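## Task

Take the milk bottle off the cart and set it upright on the third level of the supply shelving (counting the lowest level as the first). It must sit directly behind the water bottle on that level, on the side away from the front edge. Every other item already on that level must still be on it, standing and not piled on one another. The bottle must not topple or lean. At the end the gripper has to be open and withdrawn, so nothing relies on the robot to stay put.

## Robot and tools

Robot: a Hello Robot Stretch 3 with one arm. It has a two-wheeled base (0.33 m long, 0.34 m wide), a lift that slides up a mast, and a telescoping arm that reaches out to the robot's right side. The base cannot drive sideways, so to move the gripper forward or back you drive the base. Turns pivot about the point between the drive wheels, 0.05 m behind the front edge. A folded, retracted arm sweeps a 0.28 m circle when turning; an unfolded level wrist reaches beyond it. Loose objects may occasionally get nudged by the scene.

Frames: the base frame sits on the floor between the drive wheels, x forward, y left, z up. hand_pose is reported in it, at the point where closed fingertips meet. With all wrist joints at zero, that hand frame has x up, y pointing back along the arm toward the mast, z toward the rear. The odometry frame is the base frame as it was at the scene's start; base_odometry counts wheel turns only, so slip shows up as travel. Heading runs -3.142 to 3.142, left positive.

execute_actions: argument actions is a list holding one action or nothing (empty list just reports state and images). One action may contain base, joints, or both, plus optional contact_limits; its motions begin together. base holds a single command, an offset from where the base last measured itself: translate_m (metres, -1 to 1, positive forward) or rotate_rad (radians, -3.2 to 3.2, positive counter-clockwise seen from above). joints is a dictionary of absolute targets by name: lift_m 0 to 1.1 (arm height on mast), arm_m 0 to 0.52 (extension), wrist_yaw_rad -1.345 to 4.42 (0 along the arm, positive toward the front, 3.0 folded over the base), wrist_pitch_rad -1.57 to 0.451 (0 level, negative tips fingers down), wrist_roll_rad -2.911 to 2.911 (0 fingers side by side), gripper_m -0.089 to 0.179 (bigger is wider; actual fingertip gap is smaller, about 0.007 less when nearly shut, 0.025 less when fully open, zero below 0.007), head_pan_rad -3.953 to 1.73 (0 forward, positive left, -1.57 faces along the arm), head_tilt_rad -1.53 to 0.419 (negative looks down). contact_limits accepts only arm_m: a motor effort percentage from 1 to 100 at which the arm motion halts; lower is softer, too low halts instantly, higher values get clipped to a maximum. Optional cameras: a list of head_camera, nav_camera, wrist_camera or all; omitted or null gives all, [] gives none. Unknown keys, names or out-of-range values reject the whole call. Any joint or base you leave out may keep driving toward an older target. No action runs beyond 15 s. If a result reports a stop, further execute_actions, wait and finished_scene calls later in the same reply are skipped.

wait: seconds from 0 to 10; nothing new is commanded and the same report comes back. zoom_image: camera plus region [x0, y0, x1, y1] in pixels of that camera's latest full image, at most 504 by 504. Images: head_camera 896x504, nav_camera 672x504 fisheye, wrist_camera 644x364. head_camera and nav_camera both move with the head. finished_scene: pass the current scene's number; it is final, and the result tells whether the goal held and gives the next task.

Result lines: base_status and joint_status say how each commanded motion ended (done; off_target meaning it stopped short and may still push; contact_stop, time_out or torque_fault meaning the target was dropped). For the base, done only means the wheels turned enough, slip included. on_its_own covers uncommanded parts; its "held at" is a held target, not a position. joint_positions gives current values with completion tolerances (lift and arm ±0.004, wrist yaw and roll ±0.02, pitch ±0.05, gripper ±0.004, head ±0.02). lidar_m lists 12 distances in 30-degree sectors from the base origin, first straight ahead then counter-clockwise (4th left, 7th behind, 10th right); it scans a plane 0.17 m high, misses glass, clear plastic, thin legs and parts hidden by the robot, and "-" means nothing seen. wrist_depth_mm and head_depth_mm give 7x7 grids of median depths from the top-left (head grid is sideways as sent). motor_effort is percent of maximum with the peak in brackets; readings carry a fixed bias and noise. turned_by_wheels and turned_by_imu give turning since the last report; base_tilt gives lean in degrees. contact_limits shows the active, default and maximum limit.

Gripping: close to a gripper_m below the object's width; lower squeezes harder, but a stall guard may weaken an overly tight grip and let heavy items slip; send a new value to re-squeeze. To let go, open at least 0.02 beyond the touching value. Neither reading nor done proves you are holding something, so check the cameras.

Stops and slack: arm and lift halt on firm contact and go limp until commanded again; a limp lift may sag under load or stay pressed on what stopped it, and closing fingers on a surface pushes it upward. Base, wrist and head have no contact stop and keep shoving. Long hard strain switches a wrist servo off for 10 s (torque_fault); avoid it.

Speed: the base goes fast (0.30 m/s, 1.9 rad/s) only with lift_m under 0.30, arm_m under 0.03 and wrist_yaw_rad over 2.54; otherwise 0.10 m/s and 0.63 rad/s.

Avoid: folding or unfolding the wrist unless lift_m is 0.32 to 0.95, wrist_pitch_rad -0.4 and roll near 0 (after folding, lift may go down to 0.25); with yaw below -0.4 keep pitch at -0.5 or lower. Pushing on rigid things with the gripper above about 0.45 m, repeating a push after a contact_stop, driving while gripping or pressing something fixed, and snagging furniture (worst in reverse) can tip the robot; undo in small steps, pull the gripper free, and drop lift_m to about 0.2 if it stays leaning. Dropping, knocking over or slamming objects, and shoving hard, all hurt the result. Fewer, quicker robot motions are better.

Each tool is called after "Call:" in YAML: its name, and indented under it one key for each argument.

## Session

Call:
execute_actions:
  actions: []

Scene clock: 0.00 s.
base_odometry: x=+0.000 y=+0.000 heading=+0.000 (m, m, rad; odometry frame)
turned_by_wheels: +0.000 (rad since the last result)
turned_by_imu: +0.000 (rad since the last result)
base_tilt: forward=+1.6 right=-0.2 (deg)
lidar_m: 2.36 2.68 1.42 1.39 1.56 1.54 2.09 1.59 1.96 1.85 1.78 2.14
head_depth_mm: 1793 2767 2814 2832 2840 2795 2243 / 1723 2704 2753 2743 2454 2467 2243 / 1726 2661 2679 2697 2378 2418 2207 / 1751 2629 2603 2635 2343 2356 2200 / 1747 2583 2558 2596 2282 2302 2197 / 1694 2524 2527 2537 2252 2255 2193 / 1780 2438 2460 2478 2455 2489 2152
base_status: not commanded
joint_positions: lift_m=+0.524 arm_m=-0.002 wrist_yaw_rad=+2.803 wrist_pitch_rad=-0.525 wrist_roll_rad=+0.001 gripper_m=+0.037 head_pan_rad=-0.003 head_tilt_rad=-0.023
joint_status: not commanded
motor_effort: left_wheel=+0 right_wheel=+0 lift_m=+27 arm_m=-2 wrist_yaw_rad=+0 wrist_pitch_rad=+7 wrist_roll_rad=+1 gripper_m=+1 head_pan_rad=+0 head_tilt_rad=+2 (%)
hand_pose: x=+0.0484 y=+0.0544 z=+0.5130 quat_wxyz=(+0.297, +0.704, +0.066, +0.642) (m; base frame)
wrist_depth_mm: - - - - - - - / - - - - - - - / - - - - - - - / - - 953 968 925 926 892 / 851 - 832 797 797 769 753 / 730 719 - 702 677 668 658 / 636 627 637 630 598 596 578
pictures: head_camera (sideways: a quarter turn clockwise sets it upright), nav_camera (sideways: a quarter turn counterclockwise sets it upright), wrist_camera
Images, in order (width x height): head_camera 896x504, nav_camera 672x504, wrist_camera 644x364.

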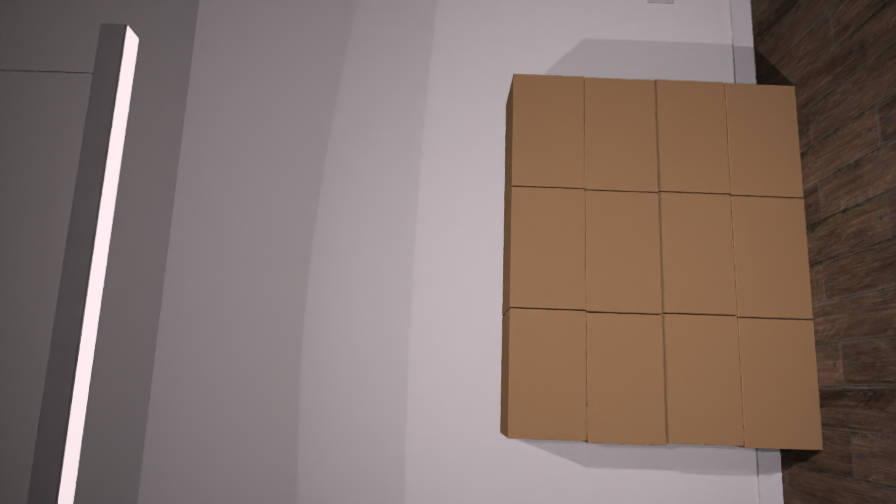

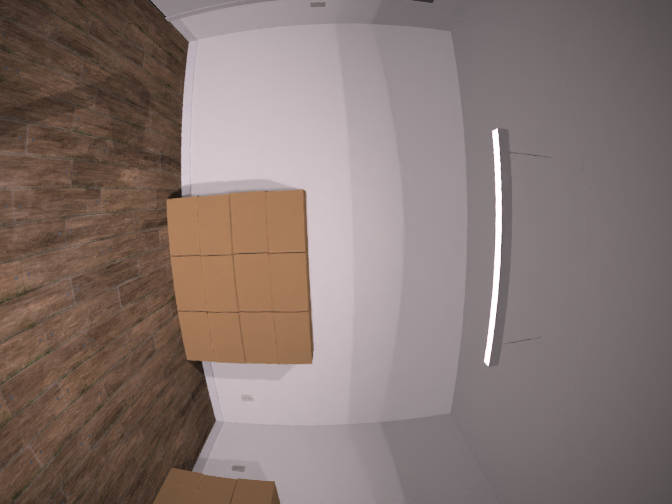

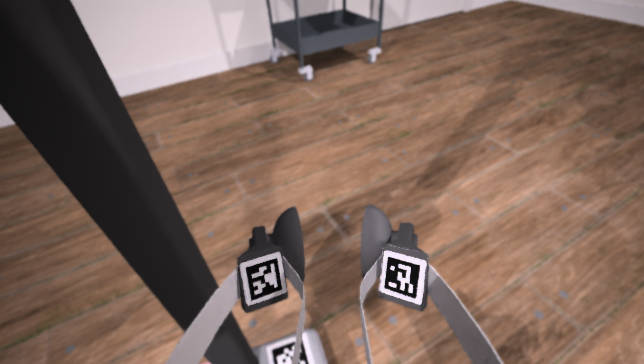

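Call:
execute_actions:
  actions:
    - {"joints":{"head_pan_rad":1.3,"head_tilt_rad":-0.4}}
  cameras: ["head_camera","nav_camera"]

Call:
execute_actions:
  actions:
    - {"joints":{"head_pan_rad":-2.0}}
  cameras: ["nav_camera"]

Call:
execute_actions:
  actions:
    - {"joints":{"head_pan_rad":-3.6}}
  cameras: ["nav_camera"]

Scene clock: 4.67 s.
base_odometry: x=+0.000 y=+0.000 heading=+0.000 (m, m, rad; odometry frame)
turned_by_wheels: +0.000 (rad since the last result)
turned_by_imu: +0.000 (rad since the last result)
base_tilt: forward=+1.6 right=-0.2 (deg)
lidar_m: 2.36 2.68 1.42 1.39 1.57 1.54 2.09 1.59 1.95 1.85 1.79 2.14
head_depth_mm: 1832 1968 2132 2359 2388 1784 1438 / 1735 1864 2015 2181 2259 1787 1431 / 1656 1788 1938 1878 1887 1777 1417 / 1577 1691 1814 1727 1811 1703 1415 / 1506 1611 1712 1843 1958 1748 1415 / 1448 1531 1642 1754 1876 1755 1407 / 1382 1463 1564 1674 1785 1737 1399
base_status: not commanded
joint_positions: lift_m=+0.524 arm_m=-0.002 wrist_yaw_rad=+2.803 wrist_pitch_rad=-0.525 wrist_roll_rad=+0.001 gripper_m=+0.037 head_pan_rad=+1.293 head_tilt_rad=-0.395
joint_status: all done
motor_effort: left_wheel=+0(0) right_wheel=+0(0) lift_m=+27(27) arm_m=-2(1) wrist_yaw_rad=+0(1) wrist_pitch_rad=+7(7) wrist_roll_rad=+1(1) gripper_m=+0(0) head_pan_rad=+4(49) head_tilt_rad=-3(32) (%)
hand_pose: x=+0.0484 y=+0.0544 z=+0.5130 quat_wxyz=(+0.297, +0.704, +0.066, +0.642) (m; base frame)
wrist_depth_mm: - - - - - - - / - - - - - - - / - - - - - - - / - - 966 945 912 895 886 / 847 - 830 805 799 763 742 / 719 710 - 687 669 672 657 / 637 626 634 622 594 593 583
pictures: head_camera (sideways: a quarter turn clockwise sets it upright), nav_camera (sideways: a quarter turn counterclockwise sets it upright)
Images, in order (width x height): head_camera 896x504, nav_camera 672x504.

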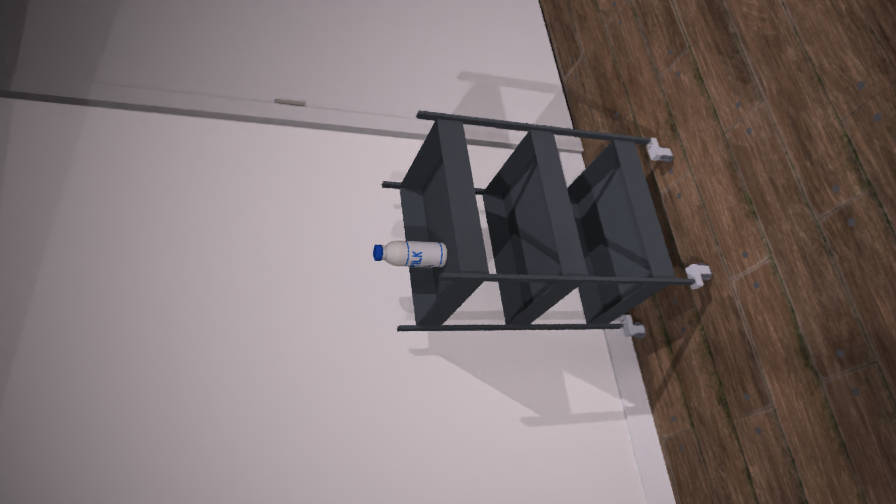

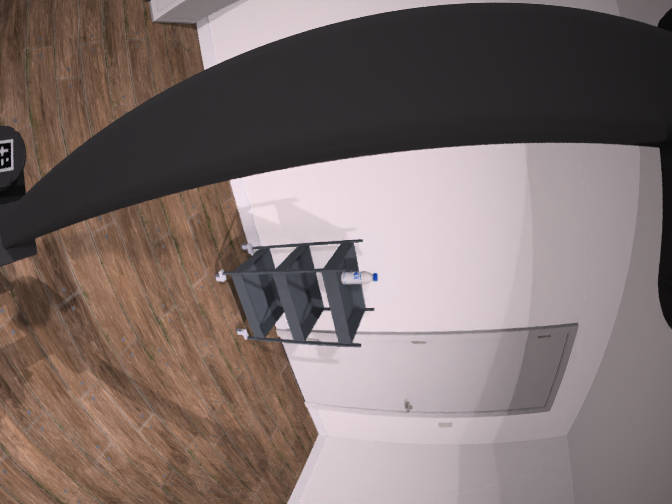

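Scene clock: 6.67 s.
base_odometry: x=+0.000 y=+0.000 heading=+0.000 (m, m, rad; odometry frame)
turned_by_wheels: +0.000 (rad since the last result)
turned_by_imu: +0.000 (rad since the last result)
base_tilt: forward=+1.6 right=-0.2 (deg)
lidar_m: 2.36 2.68 1.42 1.39 1.57 1.54 2.09 1.59 1.96 1.85 1.79 2.13
head_depth_mm: 2208 2307 2401 1984 2111 1806 1434 / 2373 2554 2694 2799 2376 1789 1437 / 2311 2457 2689 2868 2365 1777 1429 / 2147 2283 2472 2674 2342 1768 1421 / 2031 2168 2303 2484 2330 1756 1422 / 1908 2024 2138 2286 2309 1745 1408 / 1809 1898 2021 2156 2212 1734 1406
base_status: not commanded
joint_positions: lift_m=+0.524 arm_m=-0.002 wrist_yaw_rad=+2.803 wrist_pitch_rad=-0.525 wrist_roll_rad=+0.001 gripper_m=+0.037 head_pan_rad=-1.993 head_tilt_rad=-0.395
joint_status: all done
motor_effort: left_wheel=+0(0) right_wheel=+0(0) lift_m=+27(27) arm_m=-2(1) wrist_yaw_rad=+0(1) wrist_pitch_rad=+7(7) wrist_roll_rad=+1(1) gripper_m=+1(0) head_pan_rad=-5(46) head_tilt_rad=-3(3) (%)
hand_pose: x=+0.0484 y=+0.0544 z=+0.5130 quat_wxyz=(+0.297, +0.704, +0.066, +0.642) (m; base frame)
wrist_depth_mm: - - - - - - - / - - - - - - - / - - - - - - - / - - 975 925 921 898 884 / 854 - 849 806 817 766 754 / 724 713 - 694 673 665 660 / 639 624 629 621 602 591 577
pictures: nav_camera (sideways: a quarter turn counterclockwise sets it upright)
Images, in order (width x height): nav_camera 672x504.

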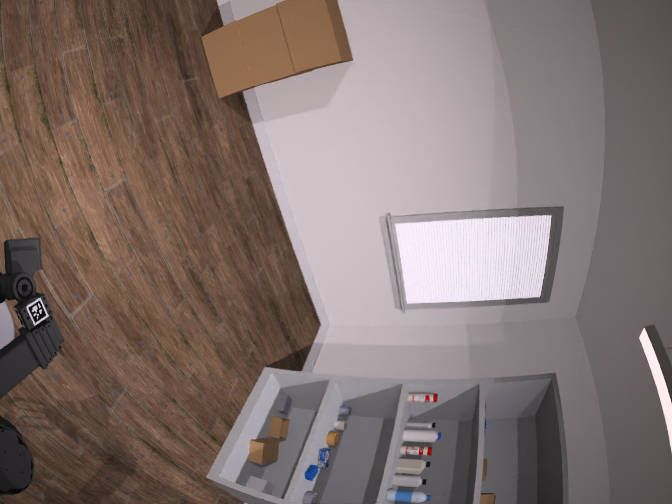

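Scene clock: 8.00 s.
base_odometry: x=+0.000 y=+0.000 heading=+0.000 (m, m, rad; odometry frame)
turned_by_wheels: +0.000 (rad since the last result)
turned_by_imu: +0.000 (rad since the last result)
base_tilt: forward=+1.6 right=-0.2 (deg)
lidar_m: 2.36 2.67 1.42 1.39 1.57 1.54 2.09 1.59 1.95 1.84 1.79 2.15
head_depth_mm: 1733 1801 1874 1938 1770 1791 1433 / 1910 1994 2090 2141 1764 1745 1437 / 2135 2235 2375 2484 1955 1786 1424 / 2223 2341 2537 2729 2361 1754 1413 / 2058 2212 2326 2526 2348 1770 1418 / 1944 2057 2194 2342 2314 1754 1410 / 1823 1948 2039 2169 2225 1737 1400
base_status: not commanded
joint_positions: lift_m=+0.524 arm_m=-0.002 wrist_yaw_rad=+2.803 wrist_pitch_rad=-0.525 wrist_roll_rad=+0.001 gripper_m=+0.037 head_pan_rad=-3.593 head_tilt_rad=-0.395
joint_status: all done
motor_effort: left_wheel=+0(0) right_wheel=+0(0) lift_m=+27(27) arm_m=-1(1) wrist_yaw_rad=+0(1) wrist_pitch_rad=+7(7) wrist_roll_rad=+1(1) gripper_m=+0(0) head_pan_rad=-4(47) head_tilt_rad=-3(3) (%)
hand_pose: x=+0.0484 y=+0.0544 z=+0.5130 quat_wxyz=(+0.297, +0.704, +0.066, +0.642) (m; base frame)
wrist_depth_mm: - - - - - - - / - - - - - - - / - - - - - - - / - - 970 948 939 918 881 / 854 - 839 814 798 768 751 / 720 715 - 696 676 673 658 / 634 630 631 623 599 598 585
pictures: nav_camera (sideways: a quarter turn counterclockwise sets it upright)
Images, in order (width x height): nav_camera 672x504.

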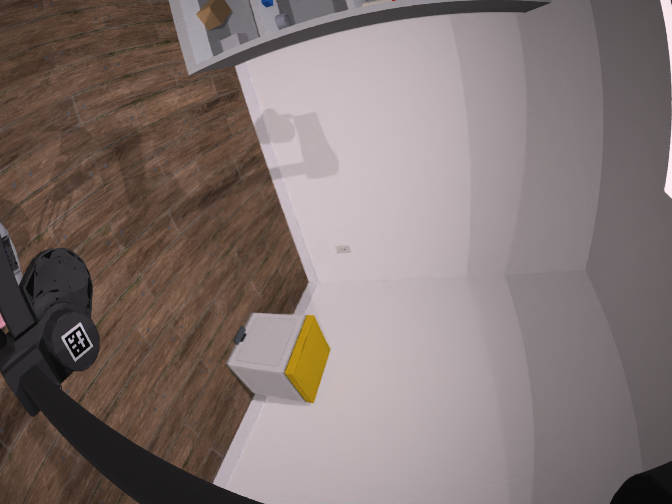

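Call:
execute_actions:
  actions:
    - {"base":{"rotate_rad":0.95},"joints":{"lift_m":0.27,"wrist_yaw_rad":3.0,"wrist_pitch_rad":-0.4}}
  cameras: []

Call:
execute_actions:
  actions:
    - {"base":{"translate_m":0.93}}
  cameras: []

Call:
execute_actions:
  actions:
    - {"base":{"rotate_rad":2.39},"joints":{"head_pan_rad":-1.57,"head_tilt_rad":-0.7}}
  cameras: []

Call:
execute_actions:
  actions:
    - {"joints":{"lift_m":0.8}}
  cameras: []

Call:
execute_actions:
  actions:
    - {"joints":{"wrist_yaw_rad":0,"gripper_m":0.16}}
  cameras: []

Call:
execute_actions:
  actions:
    - {"joints":{"wrist_pitch_rad":0,"lift_m":0.72}}
  cameras: ["head_camera","wrist_camera"]

Scene clock: 17.73 s.
base_odometry: x=+0.000 y=+0.000 heading=+0.950 (m, m, rad; odometry frame)
turned_by_wheels: +0.950 (rad since the last result)
turned_by_imu: +0.929 (rad since the last result)
base_tilt: forward=+1.6 right=-0.2 (deg)
lidar_m: 1.50 1.39 1.68 1.54 2.10 1.59 1.96 2.10 1.79 2.13 2.37 2.36
head_depth_mm: 1702 1809 1915 2052 2175 1793 1436 / 1701 1834 1975 2127 2239 1793 1432 / 1529 1821 1674 1846 2050 1772 1431 / 1789 1918 1750 2083 2124 1772 1420 / 1847 2003 1831 2181 2188 1770 1413 / 1877 1997 2038 2173 2175 1753 1406 / 1650 1746 1867 2048 2106 1746 1397
base_status: done
joint_positions: lift_m=+0.271 arm_m=-0.002 wrist_yaw_rad=+2.998 wrist_pitch_rad=-0.419 wrist_roll_rad=+0.001 gripper_m=+0.037 head_pan_rad=-3.593 head_tilt_rad=-0.395
joint_status: all done
motor_effort: left_wheel=-2(7) right_wheel=+2(5) lift_m=+15(23) arm_m=-1(1) wrist_yaw_rad=+2(2) wrist_pitch_rad=+9(10) wrist_roll_rad=+1(1) gripper_m=+0(0) head_pan_rad=-4(5) head_tilt_rad=-3(3) (%)
hand_pose: x=+0.0108 y=+0.0788 z=+0.2831 quat_wxyz=(+0.196, +0.700, +0.097, +0.679) (m; base frame)
wrist_depth_mm: - - - - - - - / - - - - - - - / - 943 899 884 839 826 815 / 743 722 691 673 662 633 619 / 584 574 - 550 557 530 523 / 488 501 - - 457 451 441 / 428 - - - 395 391 385
pictures: none
No camera images: the call's "cameras" was empty. Leave "cameras" out to get every camera's image.

Scene clock: 22.53 s.
base_odometry: x=+0.541 y=+0.756 heading=+0.950 (m, m, rad; odometry frame)
turned_by_wheels: +0.000 (rad since the last result)
turned_by_imu: +0.005 (rad since the last result)
base_tilt: forward=+1.6 right=-0.2 (deg)
lidar_m: 1.21 0.64 0.63 1.19 1.77 2.43 2.74 2.41 2.46 2.00 1.75 1.99
head_depth_mm: 2268 2408 2519 2704 2382 1795 1433 / 2358 2481 2626 2807 2374 1782 1428 / 2388 2525 2734 2890 2363 1778 1417 / 2372 2542 2729 2916 2350 1777 1416 / 2270 2330 2472 2692 2346 1763 1415 / 2567 2704 2919 2955 2326 1750 1409 / 2547 2670 2747 2881 2279 1741 1396
base_status: done
joint_positions: lift_m=+0.271 arm_m=-0.002 wrist_yaw_rad=+2.999 wrist_pitch_rad=-0.418 wrist_roll_rad=+0.001 gripper_m=+0.037 head_pan_rad=-3.593 head_tilt_rad=-0.396
joint_status: not commanded
motor_effort: left_wheel=-2(6) right_wheel=+2(6) lift_m=+15(15) arm_m=-2(1) wrist_yaw_rad=+1(1) wrist_pitch_rad=+9(9) wrist_roll_rad=+1(1) gripper_m=+0(0) head_pan_rad=-3(4) head_tilt_rad=-3(3) (%)
hand_pose: x=+0.0107 y=+0.0789 z=+0.2833 quat_wxyz=(+0.196, +0.700, +0.097, +0.680) (m; base frame)
wrist_depth_mm: - - - - - 853 740 / - - - - - 778 695 / - 960 925 906 853 773 544 / 739 711 687 682 657 650 636 / 584 575 - 553 556 535 525 / 491 498 - - 457 452 444 / 434 - - - 394 392 387
pictures: none
No camera images: the call's "cameras" was empty. Leave "cameras" out to get every camera's image.

Scene clock: 25.23 s.
base_odometry: x=+0.541 y=+0.756 heading=-2.943 (m, m, rad; odometry frame)
turned_by_wheels: +2.390 (rad since the last result)
turned_by_imu: +2.329 (rad since the last result)
base_tilt: forward=+1.6 right=-0.2 (deg)
lidar_m: 2.77 2.42 2.85 2.41 2.48 1.77 1.75 1.52 0.67 0.63 1.08 1.44
head_depth_mm: 878 981 1100 1006 1055 1358 1194 / 879 981 1094 1012 1089 1222 1190 / 877 981 1070 973 1088 1244 1190 / 874 974 1089 1001 1083 1241 1187 / 872 977 1108 1196 1138 1287 1177 / 871 973 1107 1270 1492 1358 1179 / 871 973 1103 1270 1499 1359 1171
base_status: done
joint_positions: lift_m=+0.271 arm_m=-0.002 wrist_yaw_rad=+2.999 wrist_pitch_rad=-0.418 wrist_roll_rad=+0.001 gripper_m=+0.037 head_pan_rad=-1.577 head_tilt_rad=-0.692
joint_status: all done
motor_effort: left_wheel=-2(8) right_wheel=+1(8) lift_m=+15(15) arm_m=-2(2) wrist_yaw_rad=+1(0) wrist_pitch_rad=+9(9) wrist_roll_rad=+1(1) gripper_m=+0(1) head_pan_rad=+3(48) head_tilt_rad=-5(29) (%)
hand_pose: x=+0.0107 y=+0.0789 z=+0.2833 quat_wxyz=(+0.196, +0.700, +0.097, +0.680) (m; base frame)
wrist_depth_mm: - - - - - - - / - - - - - - - / - 948 913 871 852 821 788 / 731 722 701 681 659 648 625 / 592 583 - 552 560 531 521 / 486 502 - - 455 450 444 / 436 - - - 399 391 383
pictures: none
No camera images: the call's "cameras" was empty. Leave "cameras" out to get every camera's image.

Scene clock: 30.90 s.
base_odometry: x=+0.541 y=+0.756 heading=-2.943 (m, m, rad; odometry frame)
turned_by_wheels: +0.000 (rad since the last result)
turned_by_imu: +0.000 (rad since the last result)
base_tilt: forward=+1.6 right=-0.2 (deg)
lidar_m: 2.77 2.42 2.85 2.41 2.47 1.76 1.75 1.52 0.67 0.64 1.08 1.44
head_depth_mm: 879 986 1093 1004 1056 1364 - / 875 980 1095 1005 1097 1219 - / 879 978 1068 978 1083 1249 1236 / 877 978 1087 999 1083 1234 - / 871 975 1106 1194 1139 1285 - / 871 980 1104 1271 1504 1371 1187 / 870 969 1098 1267 1493 1367 1174
base_status: not commanded
joint_positions: lift_m=+0.799 arm_m=-0.002 wrist_yaw_rad=+2.999 wrist_pitch_rad=-0.418 wrist_roll_rad=+0.001 gripper_m=+0.037 head_pan_rad=-1.577 head_tilt_rad=-0.692
joint_status: all done
motor_effort: left_wheel=-2(2) right_wheel=+2(2) lift_m=+38(38) arm_m=-2(2) wrist_yaw_rad=+1(2) wrist_pitch_rad=+9(9) wrist_roll_rad=+1(1) gripper_m=+1(0) head_pan_rad=+3(4) head_tilt_rad=-5(5) (%)
hand_pose: x=+0.0107 y=+0.0789 z=+0.8122 quat_wxyz=(+0.196, +0.700, +0.097, +0.680) (m; base frame)
wrist_depth_mm: - - - - - - - / - - - - - - - / - - - - - - - / - - - - - - - / - - - - - - - / - - - - - - - / 934 944 - 932 896 883 879
pictures: none
No camera images: the call's "cameras" was empty. Leave "cameras" out to get every camera's image.

Scene clock: 33.40 s.
base_odometry: x=+0.541 y=+0.756 heading=-2.944 (m, m, rad; odometry frame)
turned_by_wheels: +0.000 (rad since the last result)
turned_by_imu: +0.000 (rad since the last result)
base_tilt: forward=+1.6 right=-0.2 (deg)
lidar_m: 2.77 2.42 2.85 2.41 2.47 1.77 1.76 1.52 0.67 0.64 1.08 1.44
head_depth_mm: 879 982 1093 1008 1057 1357 - / 877 980 1096 1007 1090 1216 - / 875 980 1066 977 1082 1257 - / 873 979 1087 997 1079 1236 - / 874 977 1105 1198 1140 1259 1183 / 867 972 1103 1266 1499 1365 1176 / 871 972 1103 1271 1503 1365 1170
base_status: not commanded
joint_positions: lift_m=+0.799 arm_m=-0.002 wrist_yaw_rad=+0.002 wrist_pitch_rad=-0.418 wrist_roll_rad=+0.001 gripper_m=+0.160 head_pan_rad=-1.577 head_tilt_rad=-0.692
joint_status: all done
motor_effort: left_wheel=-2(2) right_wheel=+1(2) lift_m=+38(38) arm_m=-2(2) wrist_yaw_rad=-1(0) wrist_pitch_rad=+9(9) wrist_roll_rad=+1(1) gripper_m=+1(100) head_pan_rad=+2(4) head_tilt_rad=-5(5) (%)
hand_pose: x=-0.0210 y=-0.3677 z=+0.8122 quat_wxyz=(+0.692, +0.147, -0.691, -0.146) (m; base frame)
wrist_depth_mm: 719 709 708 700 710 707 701 / 769 776 770 698 689 753 759 / 861 856 836 598 576 437 831 / 961 948 940 823 820 760 938 / - - - 743 717 687 - / - - - 623 850 976 - / - 927 925 819 797 852 895
pictures: none
No camera images: the call's "cameras" was empty. Leave "cameras" out to get every camera's image.

Scene clock: 34.97 s.
base_odometry: x=+0.541 y=+0.756 heading=-2.944 (m, m, rad; odometry frame)
turned_by_wheels: +0.000 (rad since the last result)
turned_by_imu: +0.000 (rad since the last result)
base_tilt: forward=+1.6 right=-0.2 (deg)
lidar_m: 2.77 2.42 2.85 2.42 2.47 1.76 1.75 1.52 0.67 0.63 1.08 1.44
head_depth_mm: 876 982 1093 1003 1053 1364 1221 / 875 982 1095 1011 1090 1220 1216 / 875 975 1076 977 1085 1242 1215 / 874 977 1087 997 1086 1241 - / 873 980 1107 1195 1138 1287 1185 / 872 971 1104 1270 1498 1368 1176 / 872 969 1102 1272 1492 1361 1175
base_status: not commanded
joint_positions: lift_m=+0.721 arm_m=-0.002 wrist_yaw_rad=+0.002 wrist_pitch_rad=-0.021 wrist_roll_rad=+0.001 gripper_m=+0.160 head_pan_rad=-1.577 head_tilt_rad=-0.692
joint_status: all done
motor_effort: left_wheel=-2(2) right_wheel=+2(2) lift_m=+15(33) arm_m=-2(2) wrist_yaw_rad=-2(1) wrist_pitch_rad=+11(11) wrist_roll_rad=+1(1) gripper_m=+1(1) head_pan_rad=+4(5) head_tilt_rad=-5(5) (%)
hand_pose: x=-0.0210 y=-0.3989 z=+0.8298 quat_wxyz=(+0.707, +0.008, -0.707, -0.007) (m; base frame)
wrist_depth_mm: 739 730 732 722 715 727 696 / 769 756 752 754 749 743 726 / 796 791 795 766 766 773 751 / 822 814 821 735 721 795 779 / 853 852 843 590 418 479 801 / 895 - 888 784 768 773 850 / 942 922 926 695 682 707 880
pictures: head_camera (sideways: a quarter turn clockwise sets it upright), wrist_camera
Images, in order (width x height): head_camera 896x504, wrist_camera 644x364.

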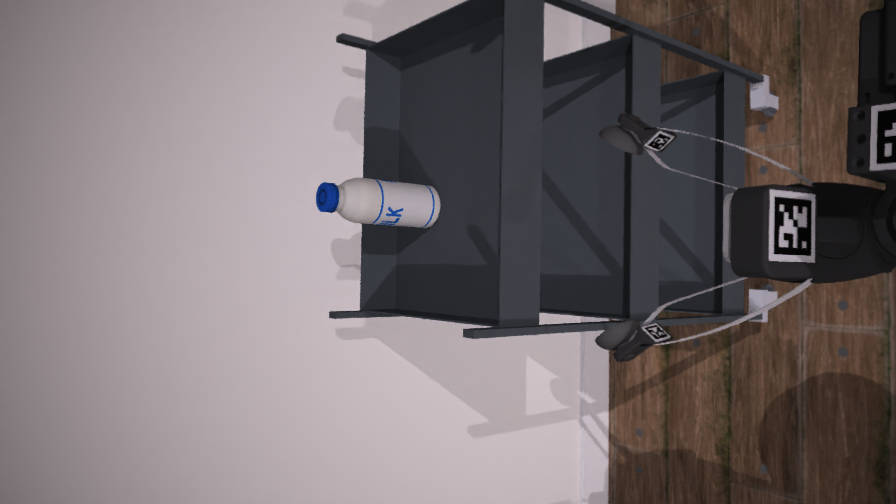

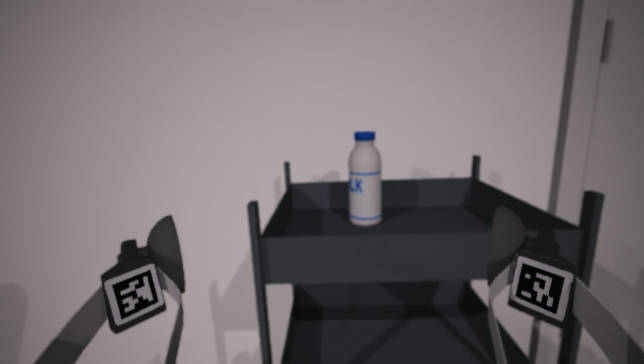

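Call:
execute_actions:
  actions:
    - {"base":{"translate_m":-0.06},"joints":{"arm_m":0.28}}
  cameras: ["head_camera","wrist_camera"]

Scene clock: 41.53 s.
base_odometry: x=+0.600 y=+0.768 heading=-2.944 (m, m, rad; odometry frame)
turned_by_wheels: +0.000 (rad since the last result)
turned_by_imu: +0.000 (rad since the last result)
base_tilt: forward=+1.6 right=-0.2 (deg)
lidar_m: 2.83 2.48 2.84 2.42 2.39 1.70 1.69 1.52 0.67 0.64 1.09 1.45
head_depth_mm: 885 984 1121 1238 1483 1396 - / 878 983 1095 1027 - 1215 1193 / 878 984 1089 1073 - 1241 1191 / 876 977 1072 994 1083 1241 1190 / 870 979 1086 989 1111 1215 1186 / 875 978 1105 1247 1468 1367 1187 / 872 973 1105 1270 1502 1365 1170
base_status: done
joint_positions: lift_m=+0.721 arm_m=+0.280 wrist_yaw_rad=+0.001 wrist_pitch_rad=-0.020 wrist_roll_rad=+0.001 gripper_m=+0.160 head_pan_rad=-1.577 head_tilt_rad=-0.692
joint_status: all done
motor_effort: left_wheel=-2(5) right_wheel=+2(2) lift_m=+15(15) arm_m=+5(5) wrist_yaw_rad=-1(0) wrist_pitch_rad=+10(11) wrist_roll_rad=+1(1) gripper_m=+0(0) head_pan_rad=+4(4) head_tilt_rad=-5(5) (%)
hand_pose: x=-0.0213 y=-0.6803 z=+0.8300 quat_wxyz=(+0.707, +0.008, -0.707, -0.007) (m; base frame)
wrist_depth_mm: 481 478 483 480 477 475 474 / 497 502 499 498 492 492 492 / 522 518 520 510 514 511 506 / 538 538 535 354 528 525 526 / 557 562 476 355 466 468 544 / 582 - 402 372 412 391 304 / 614 274 330 322 316 312 294
pictures: head_camera (sideways: a quarter turn clockwise sets it upright), wrist_camera
Images, in order (width x height): head_camera 896x504, wrist_camera 644x364.

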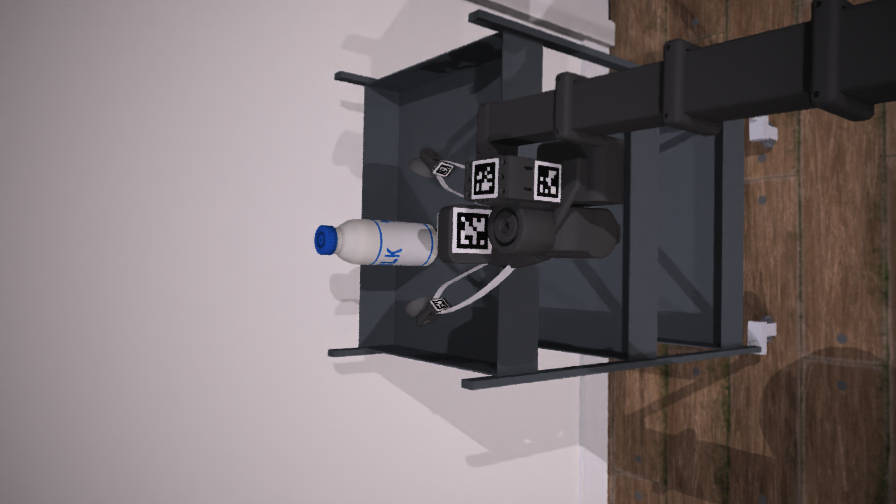

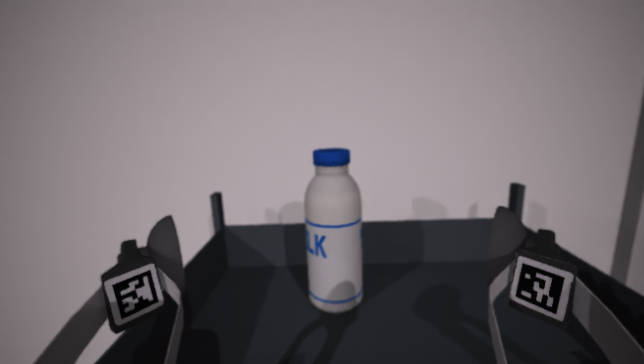

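Call:
execute_actions:
  actions:
    - {"joints":{"arm_m":0.44,"lift_m":0.69,"wrist_pitch_rad":-0.15}}
  cameras: ["head_camera","wrist_camera"]

Scene clock: 49.33 s.
base_odometry: x=+0.600 y=+0.768 heading=-2.944 (m, m, rad; odometry frame)
turned_by_wheels: +0.000 (rad since the last result)
turned_by_imu: +0.000 (rad since the last result)
base_tilt: forward=+1.6 right=-0.2 (deg)
lidar_m: 2.83 2.47 2.85 2.41 2.39 1.70 1.69 1.52 0.67 0.64 1.08 1.44
head_depth_mm: 880 987 1117 1231 1489 1394 1206 / 880 982 1093 1024 1098 - 1166 / 877 981 1090 - 1085 1241 1185 / 874 979 1070 981 1086 1241 1183 / 874 978 1088 990 1108 1213 1180 / 873 973 1109 1245 1473 1374 1170 / 867 971 1102 1272 1498 1361 1173
base_status: not commanded
joint_positions: lift_m=+0.691 arm_m=+0.440 wrist_yaw_rad=+0.001 wrist_pitch_rad=-0.166 wrist_roll_rad=+0.001 gripper_m=+0.160 head_pan_rad=-1.577 head_tilt_rad=-0.692
joint_status: all done
motor_effort: left_wheel=-2(2) right_wheel=+2(2) lift_m=+15(14) arm_m=+4(4) wrist_yaw_rad=+0(1) wrist_pitch_rad=+8(9) wrist_roll_rad=+1(1) gripper_m=+1(1) head_pan_rad=+3(3) head_tilt_rad=-5(5) (%)
hand_pose: x=-0.0213 y=-0.8333 z=+0.7631 quat_wxyz=(+0.705, +0.059, -0.705, -0.059) (m; base frame)
wrist_depth_mm: 324 323 324 324 322 320 320 / 343 341 341 165 338 343 339 / 360 363 363 166 361 362 355 / 386 382 378 169 378 374 298 / 415 309 314 181 310 306 298 / 430 - 279 195 266 259 259 / - 222 227 208 220 215 211
pictures: head_camera (sideways: a quarter turn clockwise sets it upright), wrist_camera
Images, in order (width x height): head_camera 896x504, wrist_camera 644x364.

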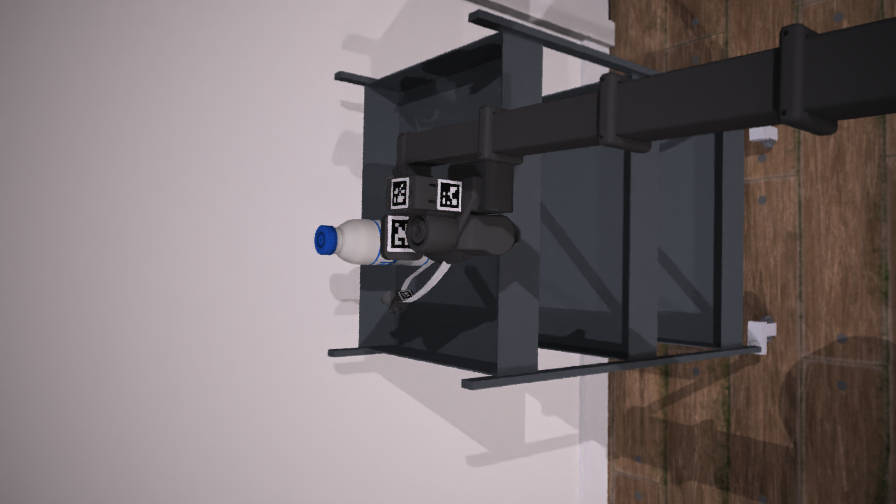

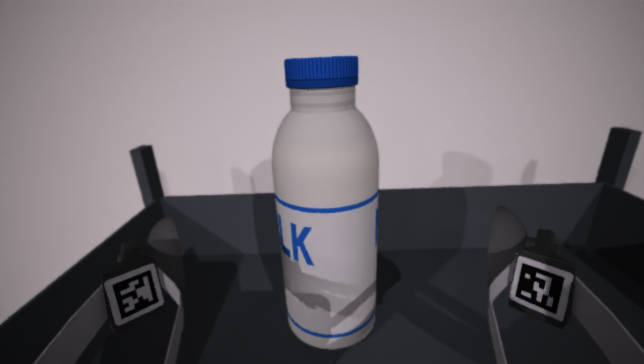

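Call:
execute_actions:
  actions:
    - {"joints":{"arm_m":0.46}}
  cameras: []

Call:
execute_actions:
  actions:
    - {"joints":{"gripper_m":0.02}}
  cameras: []

Call:
execute_actions:
  actions:
    - {"joints":{"lift_m":0.85}}
  cameras: []

Call:
execute_actions:
  actions:
    - {"joints":{"arm_m":0,"head_pan_rad":0,"head_tilt_rad":-0.3},"base":{"rotate_rad":0.55}}
  cameras: ["wrist_camera"]

Call:
execute_actions:
  actions:
    - {"base":{"translate_m":1}}
  cameras: []

Call:
execute_actions:
  actions:
    - {"base":{"translate_m":0.7},"joints":{"head_pan_rad":-0.25}}

Scene clock: 54.87 s.
base_odometry: x=+0.600 y=+0.768 heading=-2.944 (m, m, rad; odometry frame)
turned_by_wheels: +0.000 (rad since the last result)
turned_by_imu: +0.000 (rad since the last result)
base_tilt: forward=+1.6 right=-0.2 (deg)
lidar_m: 2.83 2.48 2.85 2.42 2.38 1.70 1.70 1.52 0.67 0.64 1.08 1.44
head_depth_mm: 882 985 1116 1238 1489 1389 1194 / 881 985 1092 1009 1006 - 1165 / 879 981 1093 - 1090 1240 1195 / 874 978 1071 966 1082 1237 1182 / 876 977 1085 990 1110 1220 1183 / 871 973 1109 1248 1470 1365 1176 / 869 970 1103 1271 1506 1364 1174
base_status: not commanded
joint_positions: lift_m=+0.691 arm_m=+0.460 wrist_yaw_rad=+0.001 wrist_pitch_rad=-0.166 wrist_roll_rad=+0.001 gripper_m=+0.160 head_pan_rad=-1.577 head_tilt_rad=-0.692
joint_status: all done
motor_effort: left_wheel=-2(2) right_wheel=+2(2) lift_m=+15(15) arm_m=+4(6) wrist_yaw_rad=+0(1) wrist_pitch_rad=+8(8) wrist_roll_rad=+1(1) gripper_m=+1(1) head_pan_rad=+4(3) head_tilt_rad=-5(5) (%)
hand_pose: x=-0.0213 y=-0.8533 z=+0.7631 quat_wxyz=(+0.705, +0.059, -0.705, -0.059) (m; base frame)
wrist_depth_mm: 306 305 305 304 305 303 303 / 324 324 322 144 321 321 320 / 345 344 341 148 340 341 340 / 363 362 361 147 358 357 277 / 393 288 296 158 290 285 286 / 407 - 279 170 267 261 260 / - 221 227 183 218 216 212
pictures: none
No camera images: the call's "cameras" was empty. Leave "cameras" out to get every camera's image.

Scene clock: 57.00 s.
base_odometry: x=+0.600 y=+0.768 heading=-2.944 (m, m, rad; odometry frame)
turned_by_wheels: +0.000 (rad since the last result)
turned_by_imu: +0.000 (rad since the last result)
base_tilt: forward=+1.6 right=-0.2 (deg)
lidar_m: 2.83 2.48 2.85 2.42 2.39 1.71 1.69 1.52 0.67 0.64 1.08 1.44
head_depth_mm: 881 984 1116 1234 1490 1397 1198 / 877 983 1093 1014 1007 - 1167 / 879 981 1095 - 1087 1244 1193 / 876 979 1073 982 1085 1237 1185 / 873 977 1084 993 1109 1218 1178 / 872 975 1105 1248 1465 1370 1178 / 871 972 1100 1266 1500 1362 1174
base_status: not commanded
joint_positions: lift_m=+0.691 arm_m=+0.460 wrist_yaw_rad=+0.002 wrist_pitch_rad=-0.169 wrist_roll_rad=+0.001 gripper_m=+0.020 head_pan_rad=-1.577 head_tilt_rad=-0.692
joint_status: all done
motor_effort: left_wheel=-1(2) right_wheel=+1(2) lift_m=+15(15) arm_m=+5(4) wrist_yaw_rad=-1(4) wrist_pitch_rad=+10(10) wrist_roll_rad=+1(1) gripper_m=+0(98) head_pan_rad=+3(4) head_tilt_rad=-5(5) (%)
hand_pose: x=-0.0210 y=-0.8532 z=+0.7624 quat_wxyz=(+0.705, +0.061, -0.704, -0.059) (m; base frame)
wrist_depth_mm: 304 304 306 304 305 302 302 / 323 322 322 180 320 319 319 / 344 342 342 180 341 338 339 / 366 359 358 185 357 357 277 / 394 289 295 196 289 289 284 / 210 257 280 214 267 262 258 / 194 228 225 221 219 216 212
pictures: none
No camera images: the call's "cameras" was empty. Leave "cameras" out to get every camera's image.

Scene clock: 59.30 s.
base_odometry: x=+0.600 y=+0.768 heading=-2.944 (m, m, rad; odometry frame)
turned_by_wheels: +0.000 (rad since the last result)
turned_by_imu: +0.000 (rad since the last result)
base_tilt: forward=+1.5 right=-0.2 (deg)
lidar_m: 2.83 2.48 2.85 2.41 2.39 1.70 1.69 1.52 0.67 0.64 1.08 1.44
head_depth_mm: 880 983 1117 1238 - - 1184 / 878 982 - 987 1091 1242 1191 / 879 969 - 1003 1084 1239 1186 / 877 979 1087 998 1084 1236 1183 / 876 979 1087 993 1105 1211 1179 / 871 976 1105 1242 1474 1362 1179 / 871 976 1106 1277 1491 1364 1173
base_status: not commanded
joint_positions: lift_m=+0.849 arm_m=+0.460 wrist_yaw_rad=+0.002 wrist_pitch_rad=-0.169 wrist_roll_rad=+0.001 gripper_m=+0.020 head_pan_rad=-1.577 head_tilt_rad=-0.692
joint_status: all done
motor_effort: left_wheel=-1(1) right_wheel=+1(1) lift_m=+38(40) arm_m=+5(4) wrist_yaw_rad=-1(1) wrist_pitch_rad=+9(9) wrist_roll_rad=+1(1) gripper_m=+0(0) head_pan_rad=+4(3) head_tilt_rad=-5(5) (%)
hand_pose: x=-0.0210 y=-0.8532 z=+0.9213 quat_wxyz=(+0.705, +0.061, -0.704, -0.059) (m; base frame)
wrist_depth_mm: 307 307 305 306 304 302 303 / 322 323 324 320 320 320 319 / 344 343 343 342 341 340 338 / 366 367 364 364 363 360 357 / 395 392 390 383 385 385 386 / 421 420 419 242 415 415 410 / 459 455 354 240 349 340 434
pictures: none
No camera images: the call's "cameras" was empty. Leave "cameras" out to get every camera's image.

Scene clock: 63.87 s.
base_odometry: x=+0.600 y=+0.768 heading=-2.394 (m, m, rad; odometry frame)
turned_by_wheels: +0.550 (rad since the last result)
turned_by_imu: +0.538 (rad since the last result)
base_tilt: forward=+1.6 right=-0.2 (deg)
lidar_m: 2.48 2.82 2.41 2.34 1.70 1.76 1.49 0.67 0.64 1.09 1.47 2.84
head_depth_mm: 2407 2504 2620 2735 2793 1999 1554 / 2469 2488 2707 2813 2758 1979 1538 / 2604 2696 2779 2663 2640 1967 1534 / 2757 2873 2867 3104 2733 1957 1532 / 2881 2709 2922 3047 2692 1939 1531 / 3141 3331 3535 3670 2660 1927 1522 / 3121 3219 3340 3433 2640 1926 1501
base_status: done
joint_positions: lift_m=+0.849 arm_m=+0.000 wrist_yaw_rad=+0.000 wrist_pitch_rad=-0.169 wrist_roll_rad=+0.001 gripper_m=+0.020 head_pan_rad=-0.007 head_tilt_rad=-0.310
joint_status: all done
motor_effort: left_wheel=-2(8) right_wheel=+1(8) lift_m=+38(38) arm_m=-6(8) wrist_yaw_rad=-1(2) wrist_pitch_rad=+10(10) wrist_roll_rad=+1(1) gripper_m=+0(0) head_pan_rad=+4(49) head_tilt_rad=+6(38) (%)
hand_pose: x=-0.0214 y=-0.3939 z=+0.9213 quat_wxyz=(+0.705, +0.060, -0.704, -0.060) (m; base frame)
wrist_depth_mm: - - - 847 733 645 571 / - - - 905 765 678 595 / - - - 962 810 697 622 / - - - - 856 711 606 / - - - - 885 622 553 / - - - - 922 433 482 / - - - - - 685 374
pictures: wrist_camera
Images, in order (width x height): wrist_camera 644x364.

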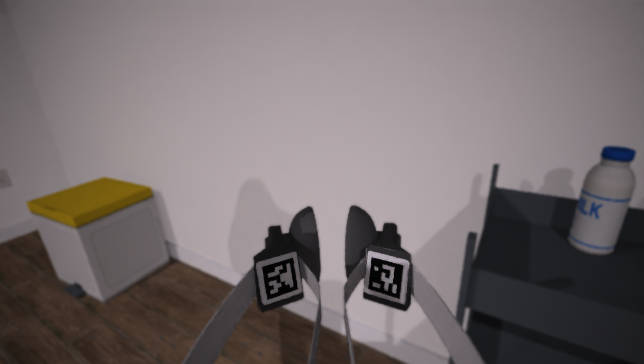

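Scene clock: 75.23 s.
base_odometry: x=-0.133 y=+0.088 heading=-2.394 (m, m, rad; odometry frame)
turned_by_wheels: +0.000 (rad since the last result)
turned_by_imu: +0.005 (rad since the last result)
base_tilt: forward=+1.6 right=-0.3 (deg)
lidar_m: 1.49 2.31 1.94 1.98 2.59 2.49 1.62 1.34 1.54 1.35 1.56 1.58
head_depth_mm: 1313 1456 1658 1860 1973 1986 1555 / 1702 1494 1817 1543 1652 1759 1545 / 1772 1828 1882 2052 1950 1853 1525 / 1886 1963 1819 2164 2146 1865 1526 / 1817 1923 1959 2128 2216 1941 1521 / 1700 1785 1869 1993 2279 1934 1517 / 2313 2466 2590 2774 2621 1926 1501
base_status: done
joint_positions: lift_m=+0.849 arm_m=+0.000 wrist_yaw_rad=+0.000 wrist_pitch_rad=-0.169 wrist_roll_rad=+0.001 gripper_m=+0.020 head_pan_rad=-0.007 head_tilt_rad=-0.310
joint_status: not commanded
motor_effort: left_wheel=-2(3) right_wheel=+2(6) lift_m=+38(38) arm_m=-7(7) wrist_yaw_rad=+1(0) wrist_pitch_rad=+10(10) wrist_roll_rad=+1(1) gripper_m=+0(1) head_pan_rad=+4(3) head_tilt_rad=+6(6) (%)
hand_pose: x=-0.0214 y=-0.3939 z=+0.9213 quat_wxyz=(+0.705, +0.060, -0.704, -0.060) (m; base frame)
wrist_depth_mm: - - - - - - 912 / - - - - - - 923 / - - - - - - - / - - - - - - - / - - - - - - - / - - - - - - - / - - - - - - -
pictures: none
No camera images: the call's "cameras" was empty. Leave "cameras" out to get every camera's image.

Scene clock: 83.60 s.
base_odometry: x=-0.646 y=-0.388 heading=-2.394 (m, m, rad; odometry frame)
turned_by_wheels: +0.000 (rad since the last result)
turned_by_imu: +0.004 (rad since the last result)
base_tilt: forward=+1.6 right=-0.2 (deg)
lidar_m: 1.06 1.26 1.88 1.79 2.53 3.09 2.11 1.95 1.48 1.51 1.41 0.84
head_depth_mm: 1091 1156 1227 1282 1359 1426 1478 / 851 725 790 864 1029 1441 1491 / 863 1165 1228 1033 1376 1124 1003 / 1150 1203 1255 908 1417 1166 1349 / 1180 1243 1300 1025 1458 1156 1321 / 1231 1291 1343 1100 1505 1188 1425 / 1268 1324 1219 1135 1496 1245 1417
base_status: done
joint_positions: lift_m=+0.849 arm_m=+0.000 wrist_yaw_rad=+0.000 wrist_pitch_rad=-0.169 wrist_roll_rad=+0.001 gripper_m=+0.020 head_pan_rad=-0.243 head_tilt_rad=-0.310
joint_status: all done
motor_effort: left_wheel=-2(4) right_wheel=+2(3) lift_m=+38(38) arm_m=-6(7) wrist_yaw_rad=+1(0) wrist_pitch_rad=+10(9) wrist_roll_rad=+1(1) gripper_m=+0(0) head_pan_rad=-4(25) head_tilt_rad=+6(6) (%)
hand_pose: x=-0.0214 y=-0.3939 z=+0.9213 quat_wxyz=(+0.705, +0.060, -0.704, -0.060) (m; base frame)
wrist_depth_mm: 910 - - - - - - / 951 - - - - - - / 969 - - - - - - / - - - - - - - / - - - - - - - / - - - - - - - / - - - - - - -
pictures: head_camera (sideways: a quarter turn clockwise sets it upright), nav_camera (sideways: a quarter turn counterclockwise sets it upright), wrist_camera
Images, in order (width x height): head_camera 896x504, nav_camera 672x504, wrist_camera 644x364.

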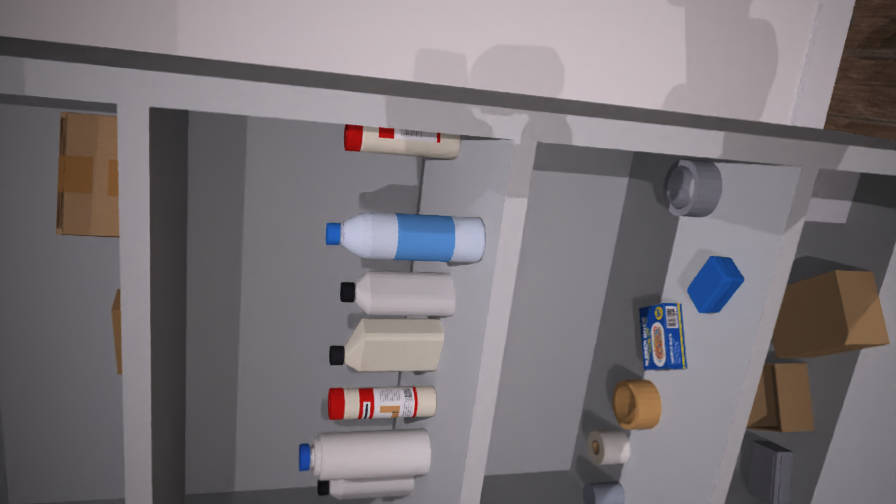

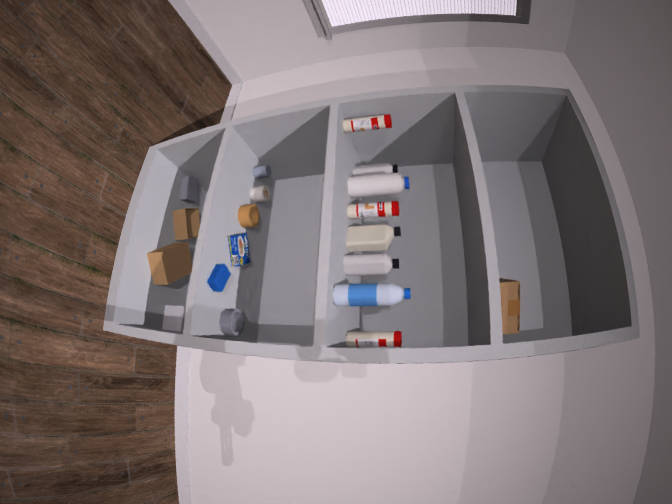

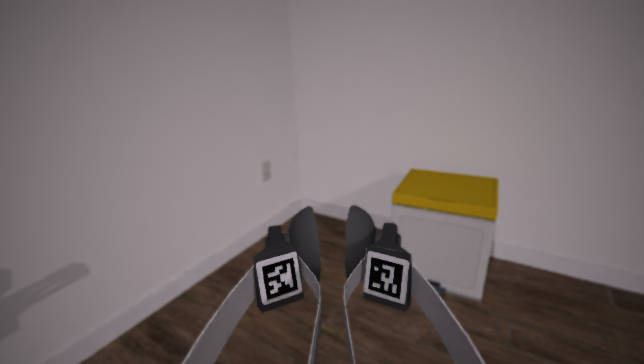

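Call:
execute_actions:
  actions:
    - {"base":{"translate_m":-1}}
  cameras: []

Call:
execute_actions:
  actions:
    - {"base":{"translate_m":-0.9}}
  cameras: []

Call:
execute_actions:
  actions:
    - {"base":{"rotate_rad":-0.55},"joints":{"gripper_m":0.16}}
  cameras: []

Call:
execute_actions:
  actions:
    - {"base":{"translate_m":0.17},"joints":{"arm_m":0.27,"lift_m":0.76}}
  cameras: []

Call:
execute_actions:
  actions:
    - {"joints":{"lift_m":0.69}}
  cameras: ["wrist_camera"]

Scene clock: 101.00 s.
base_odometry: x=+0.087 y=+0.292 heading=-2.394 (m, m, rad; odometry frame)
turned_by_wheels: +0.000 (rad since the last result)
turned_by_imu: -0.004 (rad since the last result)
base_tilt: forward=+1.6 right=-0.3 (deg)
lidar_m: 1.79 2.47 2.07 2.30 2.33 2.24 1.98 1.08 1.39 1.43 1.41 2.16
head_depth_mm: 1845 1912 2025 2128 2249 1986 1554 / 1899 1976 2068 2187 2309 1984 1538 / 1936 2046 2138 2236 2373 1978 1526 / 1640 1725 1853 2012 2204 1955 1525 / 1973 2067 1955 2304 2281 1951 1514 / 2033 2170 2232 2360 2342 1931 1511 / 2045 2172 2202 2292 2386 1914 1507
base_status: done
joint_positions: lift_m=+0.849 arm_m=+0.000 wrist_yaw_rad=+0.000 wrist_pitch_rad=-0.169 wrist_roll_rad=+0.001 gripper_m=+0.020 head_pan_rad=-0.243 head_tilt_rad=-0.310
joint_status: not commanded
motor_effort: left_wheel=-2(8) right_wheel=+2(2) lift_m=+38(38) arm_m=-7(7) wrist_yaw_rad=+0(0) wrist_pitch_rad=+9(10) wrist_roll_rad=+1(1) gripper_m=+0(0) head_pan_rad=-3(2) head_tilt_rad=+6(6) (%)
hand_pose: x=-0.0214 y=-0.3939 z=+0.9213 quat_wxyz=(+0.705, +0.060, -0.704, -0.060) (m; base frame)
wrist_depth_mm: - - - - - 911 806 / - - - - - 933 838 / - - - - - - 881 / - - - - - - 919 / - - - - - - 960 / - - - - - - - / - - - - - - -
pictures: none
No camera images: the call's "cameras" was empty. Leave "cameras" out to get every camera's image.

Scene clock: 111.37 s.
base_odometry: x=+0.747 y=+0.904 heading=-2.394 (m, m, rad; odometry frame)
turned_by_wheels: +0.000 (rad since the last result)
turned_by_imu: -0.004 (rad since the last result)
base_tilt: forward=+1.5 right=-0.2 (deg)
lidar_m: 2.68 2.61 2.52 2.09 1.56 1.76 1.35 0.99 0.54 0.56 1.34 1.99
head_depth_mm: 2492 2615 2720 2883 2778 1994 1547 / 2556 2671 2816 2969 2750 1969 1544 / 2617 2749 2904 3065 2720 1959 1536 / 2693 2803 3003 3109 2703 1949 1532 / 2736 2575 2721 2895 2715 1943 1524 / 2790 2918 3098 3232 2667 1924 1513 / 2860 2884 2980 3096 2642 1925 1500
base_status: done
joint_positions: lift_m=+0.849 arm_m=+0.000 wrist_yaw_rad=+0.000 wrist_pitch_rad=-0.169 wrist_roll_rad=+0.001 gripper_m=+0.020 head_pan_rad=-0.243 head_tilt_rad=-0.310
joint_status: not commanded
motor_effort: left_wheel=-1(5) right_wheel=+1(2) lift_m=+38(38) arm_m=-7(7) wrist_yaw_rad=+0(0) wrist_pitch_rad=+10(9) wrist_roll_rad=+1(1) gripper_m=+0(0) head_pan_rad=-4(5) head_tilt_rad=+6(6) (%)
hand_pose: x=-0.0214 y=-0.3939 z=+0.9213 quat_wxyz=(+0.705, +0.060, -0.704, -0.060) (m; base frame)
wrist_depth_mm: - - 889 744 640 571 506 / - - 953 789 687 595 524 / - - - 851 711 619 547 / - - - 891 740 618 569 / - - - 968 644 571 544 / - - - 447 492 487 479 / - - - - 661 351 393
pictures: none
No camera images: the call's "cameras" was empty. Leave "cameras" out to get every camera's image.

Scene clock: 113.27 s.
base_odometry: x=+0.747 y=+0.904 heading=-2.944 (m, m, rad; odometry frame)
turned_by_wheels: -0.550 (rad since the last result)
turned_by_imu: -0.538 (rad since the last result)
base_tilt: forward=+1.6 right=-0.2 (deg)
lidar_m: 1.87 2.67 2.62 2.52 2.14 1.56 1.76 1.38 1.00 0.54 0.56 1.31
head_depth_mm: 1531 1553 1579 1603 1621 1649 1549 / 1849 1891 1923 1950 1986 1895 1542 / 2329 2366 2425 2468 2082 1976 1535 / 2682 2817 2963 3104 2065 1953 1535 / 2612 2762 2899 3083 2700 1956 1516 / 2539 2687 2807 2961 2662 1929 1508 / 2490 2568 2742 2853 2657 1903 1504
base_status: done
joint_positions: lift_m=+0.849 arm_m=+0.000 wrist_yaw_rad=+0.000 wrist_pitch_rad=-0.169 wrist_roll_rad=+0.001 gripper_m=+0.160 head_pan_rad=-0.243 head_tilt_rad=-0.310
joint_status: all done
motor_effort: left_wheel=+1(6) right_wheel=-1(4) lift_m=+38(38) arm_m=-7(7) wrist_yaw_rad=+0(1) wrist_pitch_rad=+10(9) wrist_roll_rad=+1(1) gripper_m=+0(100) head_pan_rad=-4(4) head_tilt_rad=+6(6) (%)
hand_pose: x=-0.0214 y=-0.3939 z=+0.9213 quat_wxyz=(+0.705, +0.060, -0.704, -0.060) (m; base frame)
wrist_depth_mm: 624 622 619 620 626 601 607 / 663 660 657 657 650 635 649 / 695 696 699 691 694 680 681 / 753 738 726 741 729 731 723 / 797 777 637 662 786 759 768 / 848 - 513 506 525 807 816 / 901 396 389 383 390 889 892
pictures: none
No camera images: the call's "cameras" was empty. Leave "cameras" out to get every camera's image.

Scene clock: 116.53 s.
base_odometry: x=+0.580 y=+0.870 heading=-2.944 (m, m, rad; odometry frame)
turned_by_wheels: +0.000 (rad since the last result)
turned_by_imu: +0.001 (rad since the last result)
base_tilt: forward=+1.6 right=-0.2 (deg)
lidar_m: 1.82 2.52 2.95 2.51 2.38 1.72 1.93 1.37 0.56 0.54 0.55 1.30
head_depth_mm: 1525 1557 1571 1607 1623 1644 1533 / 1842 1871 1918 1949 1922 1909 1537 / 2324 2364 2429 2476 1908 1910 1539 / 2526 2659 2772 2972 2008 1901 1527 / 2471 2601 2714 2868 2676 1937 1527 / 2405 2506 2676 2795 2649 1932 1514 / 2337 2467 2581 2713 2619 1919 1509
base_status: done
joint_positions: lift_m=+0.761 arm_m=+0.270 wrist_yaw_rad=+0.000 wrist_pitch_rad=-0.169 wrist_roll_rad=+0.001 gripper_m=+0.160 head_pan_rad=-0.243 head_tilt_rad=-0.310
joint_status: all done
motor_effort: left_wheel=+1(8) right_wheel=-1(2) lift_m=+15(35) arm_m=+5(6) wrist_yaw_rad=+1(0) wrist_pitch_rad=+10(9) wrist_roll_rad=+1(1) gripper_m=+1(1) head_pan_rad=-3(4) head_tilt_rad=+6(6) (%)
hand_pose: x=-0.0214 y=-0.6632 z=+0.8324 quat_wxyz=(+0.705, +0.060, -0.704, -0.060) (m; base frame)
wrist_depth_mm: 384 382 386 382 379 380 378 / 405 405 404 405 399 401 402 / 431 427 430 422 427 426 425 / 457 456 458 292 454 457 454 / 491 482 400 304 394 392 480 / 526 - 381 329 368 356 286 / 565 280 310 306 302 295 282
pictures: none
No camera images: the call's "cameras" was empty. Leave "cameras" out to get every camera's image.

Scene clock: 118.00 s.
base_odometry: x=+0.580 y=+0.870 heading=-2.944 (m, m, rad; odometry frame)
turned_by_wheels: +0.000 (rad since the last result)
turned_by_imu: +0.000 (rad since the last result)
base_tilt: forward=+1.5 right=-0.2 (deg)
lidar_m: 1.82 2.52 2.96 2.52 2.39 1.72 1.93 1.37 0.56 0.54 0.55 1.30
head_depth_mm: 1526 1557 1568 1591 1617 1648 1535 / 1839 1872 1909 1931 1938 1892 1545 / 2314 2370 2438 2477 1902 1918 1533 / 2524 2652 2826 2980 2028 1906 1529 / 2474 2581 2724 2871 2705 1947 1525 / 2386 2492 2652 2789 2681 1926 1519 / 2332 2432 2567 2732 2662 1909 1509
base_status: not commanded
joint_positions: lift_m=+0.691 arm_m=+0.270 wrist_yaw_rad=+0.000 wrist_pitch_rad=-0.169 wrist_roll_rad=+0.001 gripper_m=+0.160 head_pan_rad=-0.243 head_tilt_rad=-0.310
joint_status: all done
motor_effort: left_wheel=+1(1) right_wheel=-1(1) lift_m=+15(14) arm_m=+5(5) wrist_yaw_rad=+0(0) wrist_pitch_rad=+9(9) wrist_roll_rad=+1(1) gripper_m=+1(0) head_pan_rad=-4(3) head_tilt_rad=+6(6) (%)
hand_pose: x=-0.0214 y=-0.6632 z=+0.7624 quat_wxyz=(+0.705, +0.060, -0.704, -0.060) (m; base frame)
wrist_depth_mm: 384 381 383 380 382 381 378 / 409 404 405 393 404 401 401 / 431 428 430 265 429 429 420 / 459 450 373 284 368 370 351 / 492 290 364 305 346 358 297 / 513 - 278 275 268 260 259 / - 222 227 223 220 215 211
pictures: wrist_camera
Images, in order (width x height): wrist_camera 644x364.

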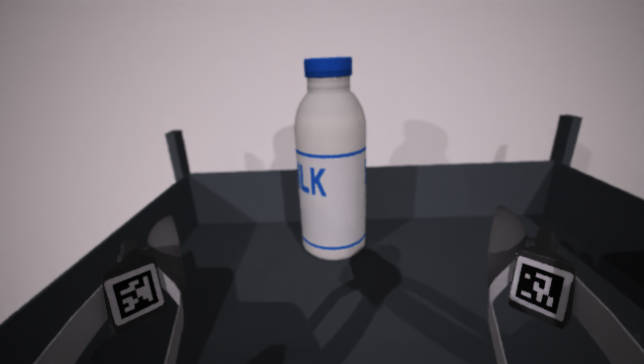

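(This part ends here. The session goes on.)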